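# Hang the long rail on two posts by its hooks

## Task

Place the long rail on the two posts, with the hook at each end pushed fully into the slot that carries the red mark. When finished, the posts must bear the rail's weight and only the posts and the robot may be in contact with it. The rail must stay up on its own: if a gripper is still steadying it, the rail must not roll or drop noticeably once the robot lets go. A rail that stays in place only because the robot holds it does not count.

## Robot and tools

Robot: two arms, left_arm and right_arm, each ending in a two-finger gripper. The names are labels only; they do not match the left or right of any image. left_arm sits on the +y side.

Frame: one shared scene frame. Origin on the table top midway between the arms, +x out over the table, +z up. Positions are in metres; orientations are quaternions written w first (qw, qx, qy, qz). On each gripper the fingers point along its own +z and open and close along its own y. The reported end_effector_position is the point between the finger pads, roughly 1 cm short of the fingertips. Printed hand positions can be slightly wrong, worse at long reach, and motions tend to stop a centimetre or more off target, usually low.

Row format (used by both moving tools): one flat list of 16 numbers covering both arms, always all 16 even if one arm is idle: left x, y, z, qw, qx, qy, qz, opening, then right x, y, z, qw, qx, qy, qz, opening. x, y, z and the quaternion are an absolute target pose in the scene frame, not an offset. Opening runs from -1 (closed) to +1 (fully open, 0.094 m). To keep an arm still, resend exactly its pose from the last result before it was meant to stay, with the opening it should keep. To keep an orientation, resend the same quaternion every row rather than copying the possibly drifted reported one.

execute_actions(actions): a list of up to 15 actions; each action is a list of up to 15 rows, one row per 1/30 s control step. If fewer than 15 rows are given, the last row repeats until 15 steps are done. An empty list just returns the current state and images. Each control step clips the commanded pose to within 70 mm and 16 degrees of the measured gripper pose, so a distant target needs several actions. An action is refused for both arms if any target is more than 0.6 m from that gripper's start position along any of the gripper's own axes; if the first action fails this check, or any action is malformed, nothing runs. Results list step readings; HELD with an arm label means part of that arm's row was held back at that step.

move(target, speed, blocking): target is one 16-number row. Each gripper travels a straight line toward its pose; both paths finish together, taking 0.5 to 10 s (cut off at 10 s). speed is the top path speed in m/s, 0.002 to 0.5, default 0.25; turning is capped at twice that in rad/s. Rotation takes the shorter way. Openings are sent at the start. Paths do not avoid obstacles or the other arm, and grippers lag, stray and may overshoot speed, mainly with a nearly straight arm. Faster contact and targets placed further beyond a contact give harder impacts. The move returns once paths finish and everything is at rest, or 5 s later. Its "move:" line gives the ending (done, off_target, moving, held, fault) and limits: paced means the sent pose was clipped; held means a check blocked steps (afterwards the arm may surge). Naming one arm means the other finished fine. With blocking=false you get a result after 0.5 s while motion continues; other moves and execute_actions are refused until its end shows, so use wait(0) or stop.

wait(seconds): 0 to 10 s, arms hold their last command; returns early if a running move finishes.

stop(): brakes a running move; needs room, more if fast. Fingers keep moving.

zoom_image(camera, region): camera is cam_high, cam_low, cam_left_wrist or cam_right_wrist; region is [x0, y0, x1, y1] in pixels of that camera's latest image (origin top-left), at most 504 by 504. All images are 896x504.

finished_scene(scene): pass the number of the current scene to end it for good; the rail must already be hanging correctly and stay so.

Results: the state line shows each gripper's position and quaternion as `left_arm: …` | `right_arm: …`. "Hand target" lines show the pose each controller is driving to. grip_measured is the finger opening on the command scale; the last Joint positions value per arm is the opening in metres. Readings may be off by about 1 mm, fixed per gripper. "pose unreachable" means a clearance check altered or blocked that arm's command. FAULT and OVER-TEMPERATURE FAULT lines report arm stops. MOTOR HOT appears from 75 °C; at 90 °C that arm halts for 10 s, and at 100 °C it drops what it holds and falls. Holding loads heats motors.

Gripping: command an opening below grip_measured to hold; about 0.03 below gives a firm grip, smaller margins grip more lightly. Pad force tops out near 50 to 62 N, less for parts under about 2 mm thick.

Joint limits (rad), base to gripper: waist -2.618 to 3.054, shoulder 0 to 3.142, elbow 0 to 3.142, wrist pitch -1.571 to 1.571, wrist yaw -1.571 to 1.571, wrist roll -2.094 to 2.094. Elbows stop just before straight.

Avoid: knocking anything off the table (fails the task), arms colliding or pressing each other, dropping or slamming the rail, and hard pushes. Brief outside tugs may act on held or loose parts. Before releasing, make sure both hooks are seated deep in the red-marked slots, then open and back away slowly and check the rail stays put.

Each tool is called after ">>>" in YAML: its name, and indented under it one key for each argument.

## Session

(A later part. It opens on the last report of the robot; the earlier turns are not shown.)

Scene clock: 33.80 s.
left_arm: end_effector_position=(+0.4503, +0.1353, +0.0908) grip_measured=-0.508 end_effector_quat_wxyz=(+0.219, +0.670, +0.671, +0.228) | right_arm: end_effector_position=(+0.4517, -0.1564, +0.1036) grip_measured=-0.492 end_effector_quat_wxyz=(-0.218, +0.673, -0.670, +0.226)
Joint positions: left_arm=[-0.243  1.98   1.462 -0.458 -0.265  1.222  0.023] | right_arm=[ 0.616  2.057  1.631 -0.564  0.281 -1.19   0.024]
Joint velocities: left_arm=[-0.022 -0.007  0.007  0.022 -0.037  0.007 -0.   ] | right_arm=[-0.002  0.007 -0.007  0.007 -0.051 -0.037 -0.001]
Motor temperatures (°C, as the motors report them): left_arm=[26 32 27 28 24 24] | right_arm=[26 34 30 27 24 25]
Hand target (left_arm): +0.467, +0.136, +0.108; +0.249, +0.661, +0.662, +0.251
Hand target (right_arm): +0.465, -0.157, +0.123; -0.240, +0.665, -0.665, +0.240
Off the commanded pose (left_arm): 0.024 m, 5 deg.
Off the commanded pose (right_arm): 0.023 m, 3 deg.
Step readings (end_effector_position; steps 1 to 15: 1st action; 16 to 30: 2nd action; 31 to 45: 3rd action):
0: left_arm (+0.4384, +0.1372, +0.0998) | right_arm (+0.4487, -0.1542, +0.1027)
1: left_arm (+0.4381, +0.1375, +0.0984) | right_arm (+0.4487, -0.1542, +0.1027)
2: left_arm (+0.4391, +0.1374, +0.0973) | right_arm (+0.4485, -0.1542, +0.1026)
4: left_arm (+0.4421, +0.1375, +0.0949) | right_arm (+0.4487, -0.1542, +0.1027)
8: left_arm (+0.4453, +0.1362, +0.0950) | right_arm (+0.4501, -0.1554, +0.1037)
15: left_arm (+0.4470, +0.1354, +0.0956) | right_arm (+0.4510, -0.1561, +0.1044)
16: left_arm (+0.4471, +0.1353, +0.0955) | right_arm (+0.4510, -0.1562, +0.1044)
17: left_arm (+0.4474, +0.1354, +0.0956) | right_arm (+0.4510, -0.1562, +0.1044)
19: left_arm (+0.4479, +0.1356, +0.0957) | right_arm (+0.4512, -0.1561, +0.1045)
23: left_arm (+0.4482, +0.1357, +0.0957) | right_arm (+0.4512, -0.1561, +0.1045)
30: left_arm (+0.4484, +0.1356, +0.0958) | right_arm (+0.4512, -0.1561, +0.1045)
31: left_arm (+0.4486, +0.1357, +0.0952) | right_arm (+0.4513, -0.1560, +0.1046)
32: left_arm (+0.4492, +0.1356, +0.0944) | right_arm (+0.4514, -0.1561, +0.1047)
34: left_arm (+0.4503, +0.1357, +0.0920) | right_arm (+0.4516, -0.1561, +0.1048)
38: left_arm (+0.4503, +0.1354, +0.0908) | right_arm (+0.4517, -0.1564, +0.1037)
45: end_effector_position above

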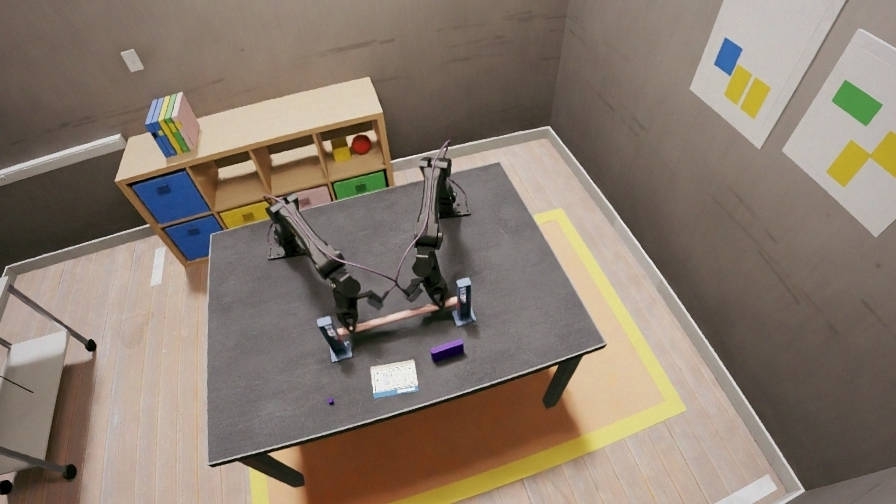

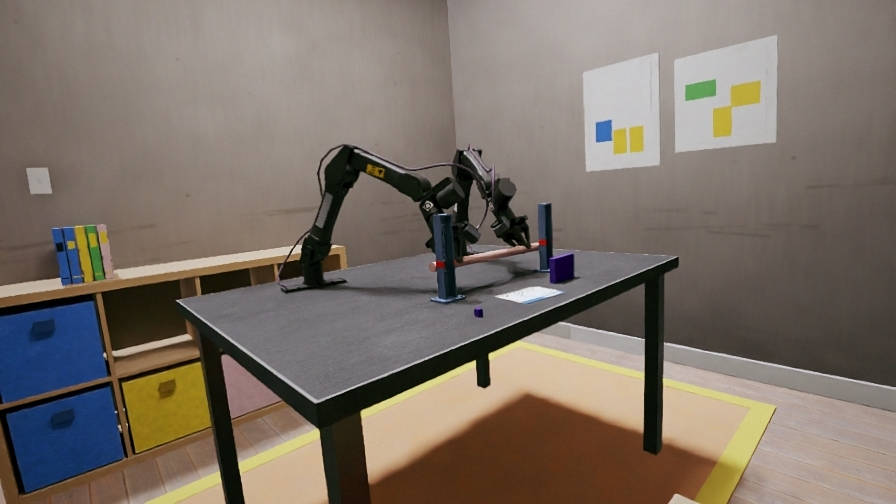

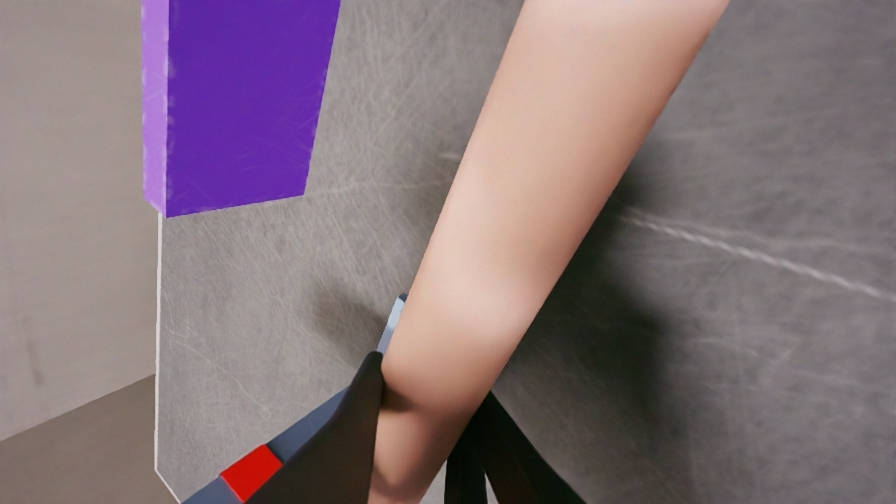

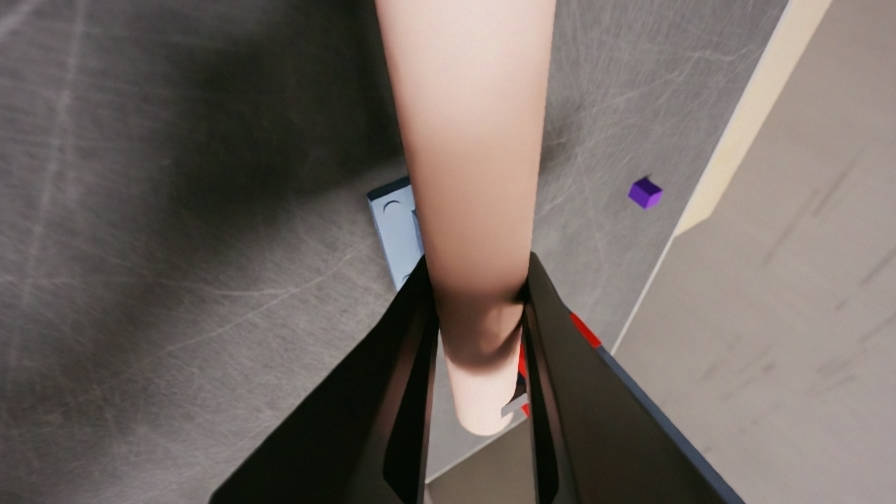

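The left hook went in and dropped into place. Next I'll push the rail in fully and lower the right side.

>>> execute_actions:
  actions:
    - [[0.474,0.135,0.107,0.25,0.661,0.661,0.25,-0.55,0.473,-0.156,0.122,0.25,-0.661,0.661,-0.25,-0.55]]
    - [[0.478,0.135,0.106,0.25,0.661,0.661,0.25,-0.55,0.479,-0.156,0.115,0.25,-0.661,0.661,-0.25,-0.55]]
    - [[0.478,0.135,0.103,0.25,0.661,0.661,0.25,-0.55,0.479,-0.156,0.108,0.25,-0.661,0.661,-0.25,-0.55]]
    - [[0.475,0.135,0.098,0.25,0.661,0.661,0.25,-0.55,0.477,-0.156,0.101,0.25,-0.661,0.661,-0.25,-0.55]]

>>> zoom_image:
  camera: "cam_low"
  region: [410, 220, 570, 285]

Scene clock: 36.07 s.
left_arm: end_effector_position=(+0.4505, +0.1354, +0.0890) grip_measured=-0.508 end_effector_quat_wxyz=(+0.214, +0.673, +0.670, +0.227) | right_arm: end_effector_position=(+0.4525, -0.1564, +0.0970) grip_measured=-0.492 end_effector_quat_wxyz=(-0.214, +0.674, -0.671, +0.225)
Joint positions: left_arm=[-0.243  1.989  1.473 -0.471 -0.263  1.227  0.023] | right_arm=[ 0.616  2.07   1.628 -0.556  0.283 -1.189  0.024]
Joint velocities: left_arm=[-0.007 -0.002 -0.017 -0.022  0.037 -0.022 -0.   ] | right_arm=[ 0.022 -0.017  0.002 -0.007 -0.051 -0.051 -0.   ]
Motor temperatures (°C, as the motors report them): left_arm=[26 32 27 28 24 24] | right_arm=[26 34 30 28 24 25]
Hand target (left_arm): +0.473, +0.136, +0.100; +0.248, +0.662, +0.662, +0.251
Hand target (right_arm): +0.475, -0.157, +0.103; -0.247, +0.661, -0.662, +0.250
Off the commanded pose (left_arm): 0.026 m, 5 deg.
Off the commanded pose (right_arm): 0.025 m, 5 deg.
Step readings (end_effector_position; steps 1 to 15: 1st action; 16 to 30: 2nd action; 31 to 45: 3rd action; 46 to 60: 4th action):
0: left_arm (+0.4503, +0.1353, +0.0908) | right_arm (+0.4517, -0.1564, +0.1036)
1: left_arm (+0.4503, +0.1354, +0.0900) | right_arm (+0.4520, -0.1564, +0.1038)
2: left_arm (+0.4503, +0.1354, +0.0900) | right_arm (+0.4520, -0.1565, +0.1038)
4: left_arm (+0.4503, +0.1354, +0.0900) | right_arm (+0.4520, -0.1565, +0.1038)
8: left_arm (+0.4503, +0.1354, +0.0900) | right_arm (+0.4520, -0.1565, +0.1038)
15: left_arm (+0.4503, +0.1354, +0.0900) | right_arm (+0.4520, -0.1565, +0.1038)
16: left_arm (+0.4505, +0.1353, +0.0900) | right_arm (+0.4521, -0.1565, +0.1029)
17: left_arm (+0.4506, +0.1353, +0.0898) | right_arm (+0.4521, -0.1565, +0.1020)
19: left_arm (+0.4505, +0.1353, +0.0892) | right_arm (+0.4522, -0.1564, +0.0989)
23: left_arm (+0.4505, +0.1354, +0.0890) | right_arm (+0.4523, -0.1563, +0.0974)
30: left_arm (+0.4505, +0.1354, +0.0890) | right_arm (+0.4523, -0.1563, +0.0974)
31: left_arm (+0.4505, +0.1354, +0.0890) | right_arm (+0.4524, -0.1563, +0.0975)
32: left_arm (+0.4505, +0.1354, +0.0890) | right_arm (+0.4524, -0.1563, +0.0975)
34: left_arm (+0.4505, +0.1354, +0.0890) | right_arm (+0.4524, -0.1563, +0.0975)
38: left_arm (+0.4505, +0.1354, +0.0890) | right_arm (+0.4524, -0.1563, +0.0975)
45: left_arm (+0.4505, +0.1354, +0.0890) | right_arm (+0.4524, -0.1563, +0.0975)
46: left_arm (+0.4505, +0.1354, +0.0890) | right_arm (+0.4525, -0.1563, +0.0974)
47: left_arm (+0.4505, +0.1354, +0.0890) | right_arm (+0.4525, -0.1563, +0.0971)
49: left_arm (+0.4505, +0.1354, +0.0890) | right_arm (+0.4525, -0.1564, +0.0970)
53: left_arm (+0.4505, +0.1354, +0.0890) | right_arm (+0.4525, -0.1564, +0.0970)
60: end_effector_position above

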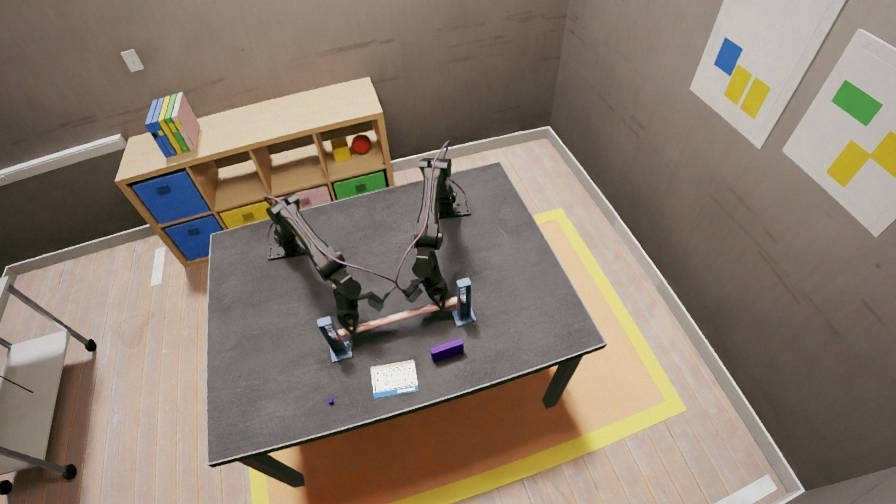

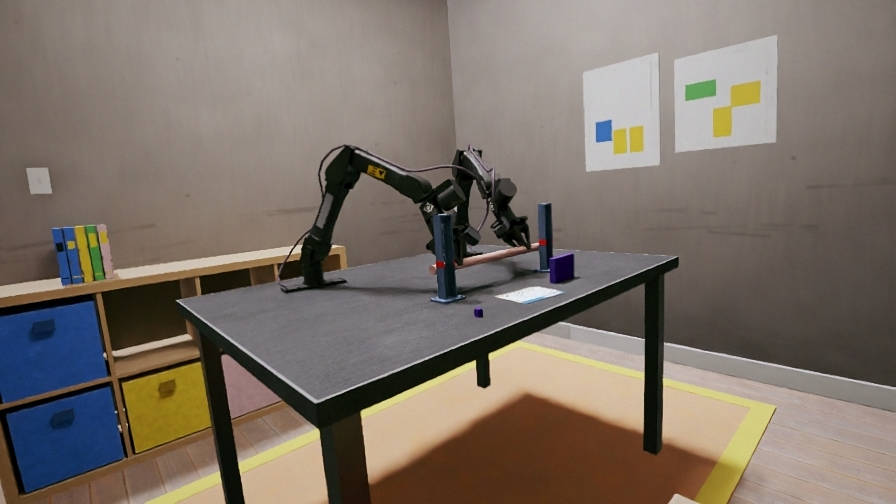

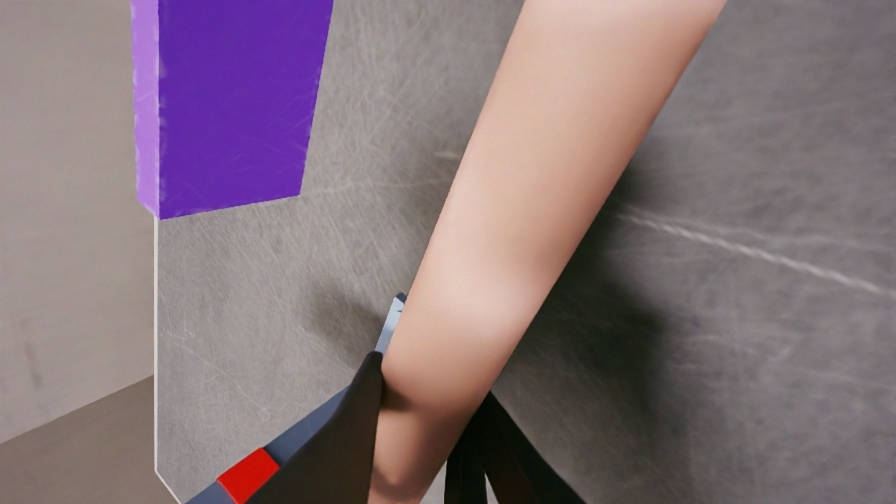

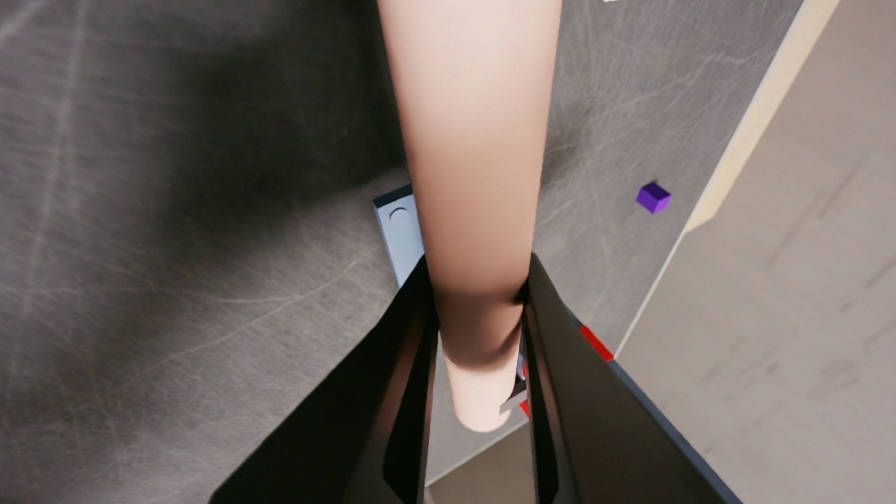

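Region (410, 220, 570, 285) of cam_low's 896x504 image, scaled by 3.150, with more detail than that image has; it fills the top 205 rows of this view, and the rest is white.

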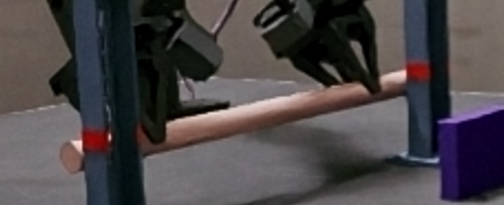

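>>> execute_actions:
  actions:
    - [[0.455,0.135,0.09,0.22,0.672,0.672,0.22,-0.55,0.457,-0.156,0.096,0.22,-0.672,0.672,-0.22,-0.55]]
    - [[0.452,0.135,0.09,0.22,0.672,0.672,0.22,0.1,0.454,-0.156,0.097,0.22,-0.672,0.672,-0.22,0.1]]
    - [[0.43,0.135,0.125,0.22,0.672,0.672,0.22,0.1,0.43,-0.156,0.132,0.22,-0.672,0.672,-0.22,0.1]]
    - [[0.41,0.135,0.16,0.22,0.672,0.672,0.22,0.1,0.41,-0.156,0.165,0.22,-0.672,0.672,-0.22,0.1]]

>>> zoom_image:
  camera: "cam_low"
  region: [410, 220, 570, 285]

Scene clock: 38.30 s.
left_arm: end_effector_position=(+0.4088, +0.1371, +0.1449) grip_measured=+0.098 end_effector_quat_wxyz=(+0.208, +0.680, +0.669, +0.214) | right_arm: end_effector_position=(+0.4092, -0.1592, +0.1526) grip_measured=+0.098 end_effector_quat_wxyz=(-0.211, +0.678, -0.670, +0.218)
Joint positions: left_arm=[-0.275  1.819  1.486 -0.683 -0.26   1.2    0.052] | right_arm=[ 0.654  1.898  1.615 -0.738  0.291 -1.156  0.052]
Joint velocities: left_arm=[-0.012  0.007 -0.002 -0.081  0.051 -0.007  0.   ] | right_arm=[ 0.012  0.007  0.007 -0.139  0.007  0.007 -0.001]
Motor temperatures (°C, as the motors report them): left_arm=[26 32 27 28 24 24] | right_arm=[26 34 30 28 24 25]
Hand target (left_arm): +0.410, +0.135, +0.160; +0.220, +0.672, +0.672, +0.220
Hand target (right_arm): +0.409, -0.156, +0.165; -0.220, +0.672, -0.672, +0.219
Off the commanded pose (left_arm): 0.015 m, 2 deg.
Off the commanded pose (right_arm): 0.013 m, 1 deg.
Step readings (end_effector_position; steps 1 to 15: 1st action; 16 to 30: 2nd action; 31 to 45: 3rd action; 46 to 60: 4th action):
0: left_arm (+0.4505, +0.1354, +0.0890) | right_arm (+0.4525, -0.1564, +0.0970)
1: left_arm (+0.4499, +0.1354, +0.0886) | right_arm (+0.4519, -0.1564, +0.0965)
2: left_arm (+0.4498, +0.1352, +0.0885) | right_arm (+0.4518, -0.1563, +0.0965)
4: left_arm (+0.4498, +0.1352, +0.0885) | right_arm (+0.4518, -0.1563, +0.0965)
8: left_arm (+0.4498, +0.1352, +0.0885) | right_arm (+0.4518, -0.1563, +0.0965)
15: left_arm (+0.4498, +0.1352, +0.0885) | right_arm (+0.4518, -0.1563, +0.0965)
16: left_arm (+0.4498, +0.1352, +0.0885) | right_arm (+0.4519, -0.1561, +0.0965)
17: left_arm (+0.4497, +0.1351, +0.0885) | right_arm (+0.4522, -0.1559, +0.0968)
19: left_arm (+0.4497, +0.1350, +0.0884) | right_arm (+0.4522, -0.1557, +0.0968)
23: left_arm (+0.4497, +0.1349, +0.0884) | right_arm (+0.4525, -0.1555, +0.0970)
30: left_arm (+0.4497, +0.1348, +0.0884) | right_arm (+0.4525, -0.1554, +0.0970)
31: left_arm (+0.4480, +0.1356, +0.0902) | right_arm (+0.4508, -0.1559, +0.0985)
32: left_arm (+0.4440, +0.1372, +0.0918) | right_arm (+0.4467, -0.1573, +0.1002)
34: left_arm (+0.4385, +0.1389, +0.1012) | right_arm (+0.4402, -0.1586, +0.1096)
38: left_arm (+0.4355, +0.1384, +0.1171) | right_arm (+0.4368, -0.1572, +0.1302)
45: left_arm (+0.4322, +0.1396, +0.1156) | right_arm (+0.4345, -0.1583, +0.1314)
46: left_arm (+0.4297, +0.1398, +0.1170) | right_arm (+0.4323, -0.1588, +0.1323)
47: left_arm (+0.4245, +0.1407, +0.1187) | right_arm (+0.4278, -0.1599, +0.1330)
49: left_arm (+0.4166, +0.1396, +0.1279) | right_arm (+0.4202, -0.1595, +0.1396)
53: left_arm (+0.4117, +0.1356, +0.1453) | right_arm (+0.4124, -0.1570, +0.1532)
60: end_effector_position above

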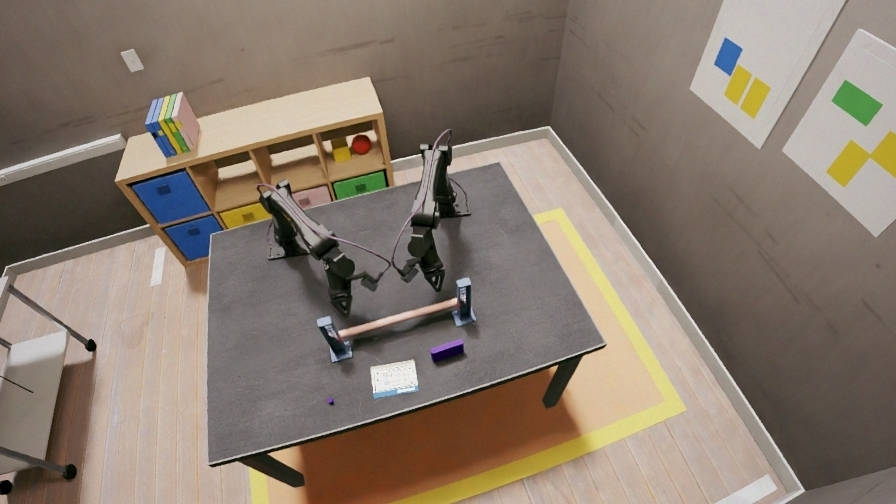

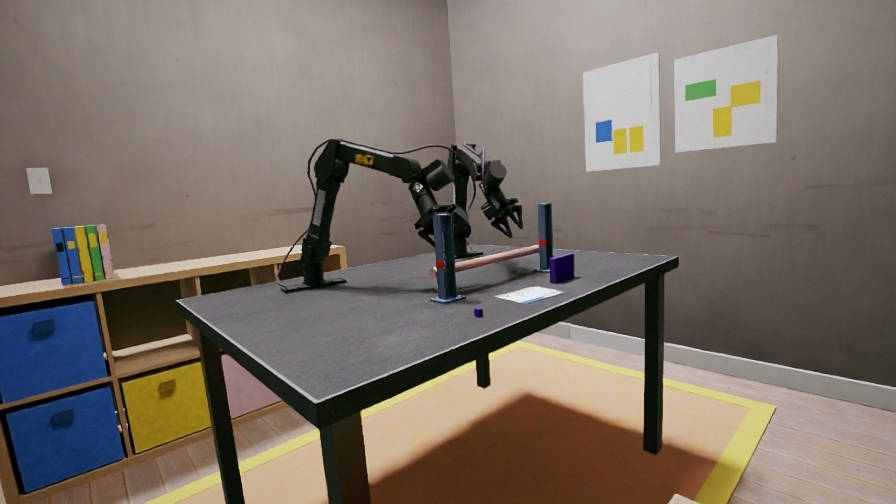

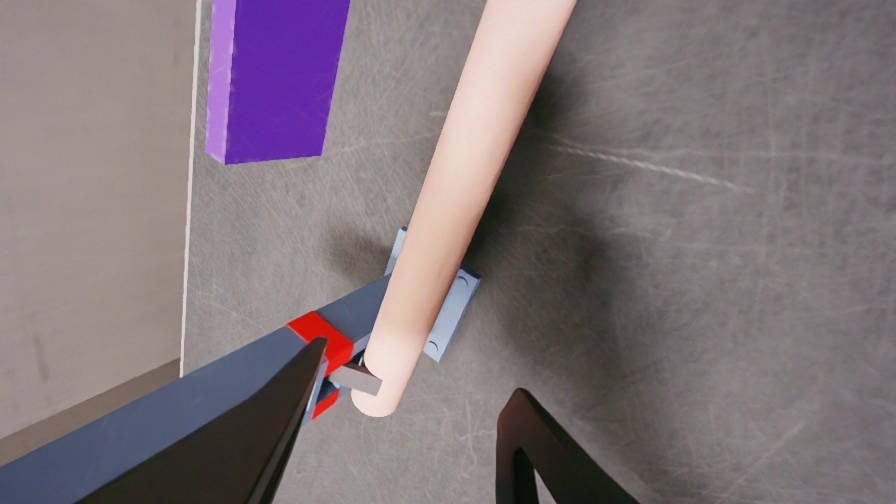

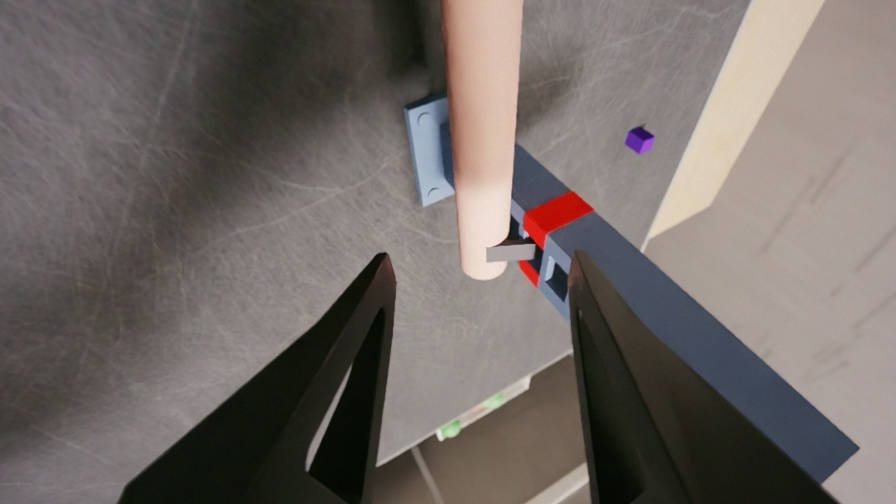

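Region (410, 220, 570, 285) of cam_low's 896x504 image, scaled by 3.150, with more detail than that image has; it fills the top 205 rows of this view, and the rest is white.

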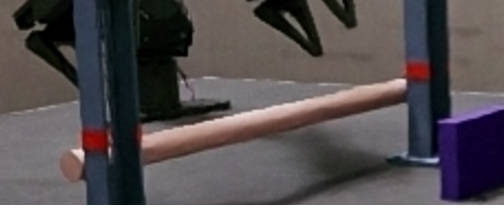

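>>> zoom_image:
  camera: "cam_right_wrist"
  region: [440, 180, 620, 320]

>>> zoom_image:
  camera: "cam_left_wrist"
  region: [270, 300, 450, 440]

Region (440, 180, 620, 320) of cam_right_wrist's 896x504 image, scaled by 2.800, with more detail than that image has.

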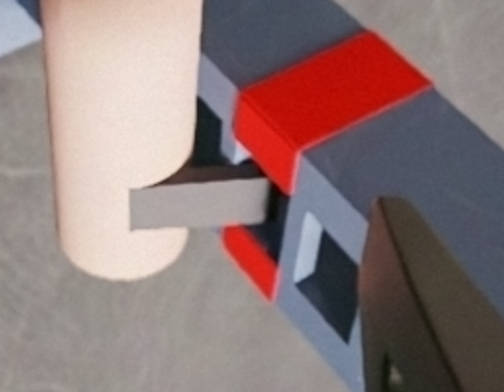

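Region (270, 300, 450, 440) of cam_left_wrist's 896x504 image, scaled by 2.800, with more detail than that image has.

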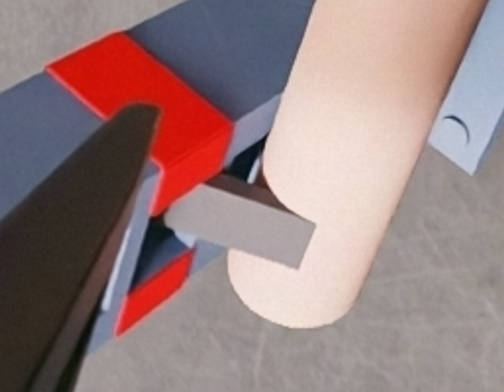

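>>> finished_scene:
  scene: 1

The scene is finished: the task was done.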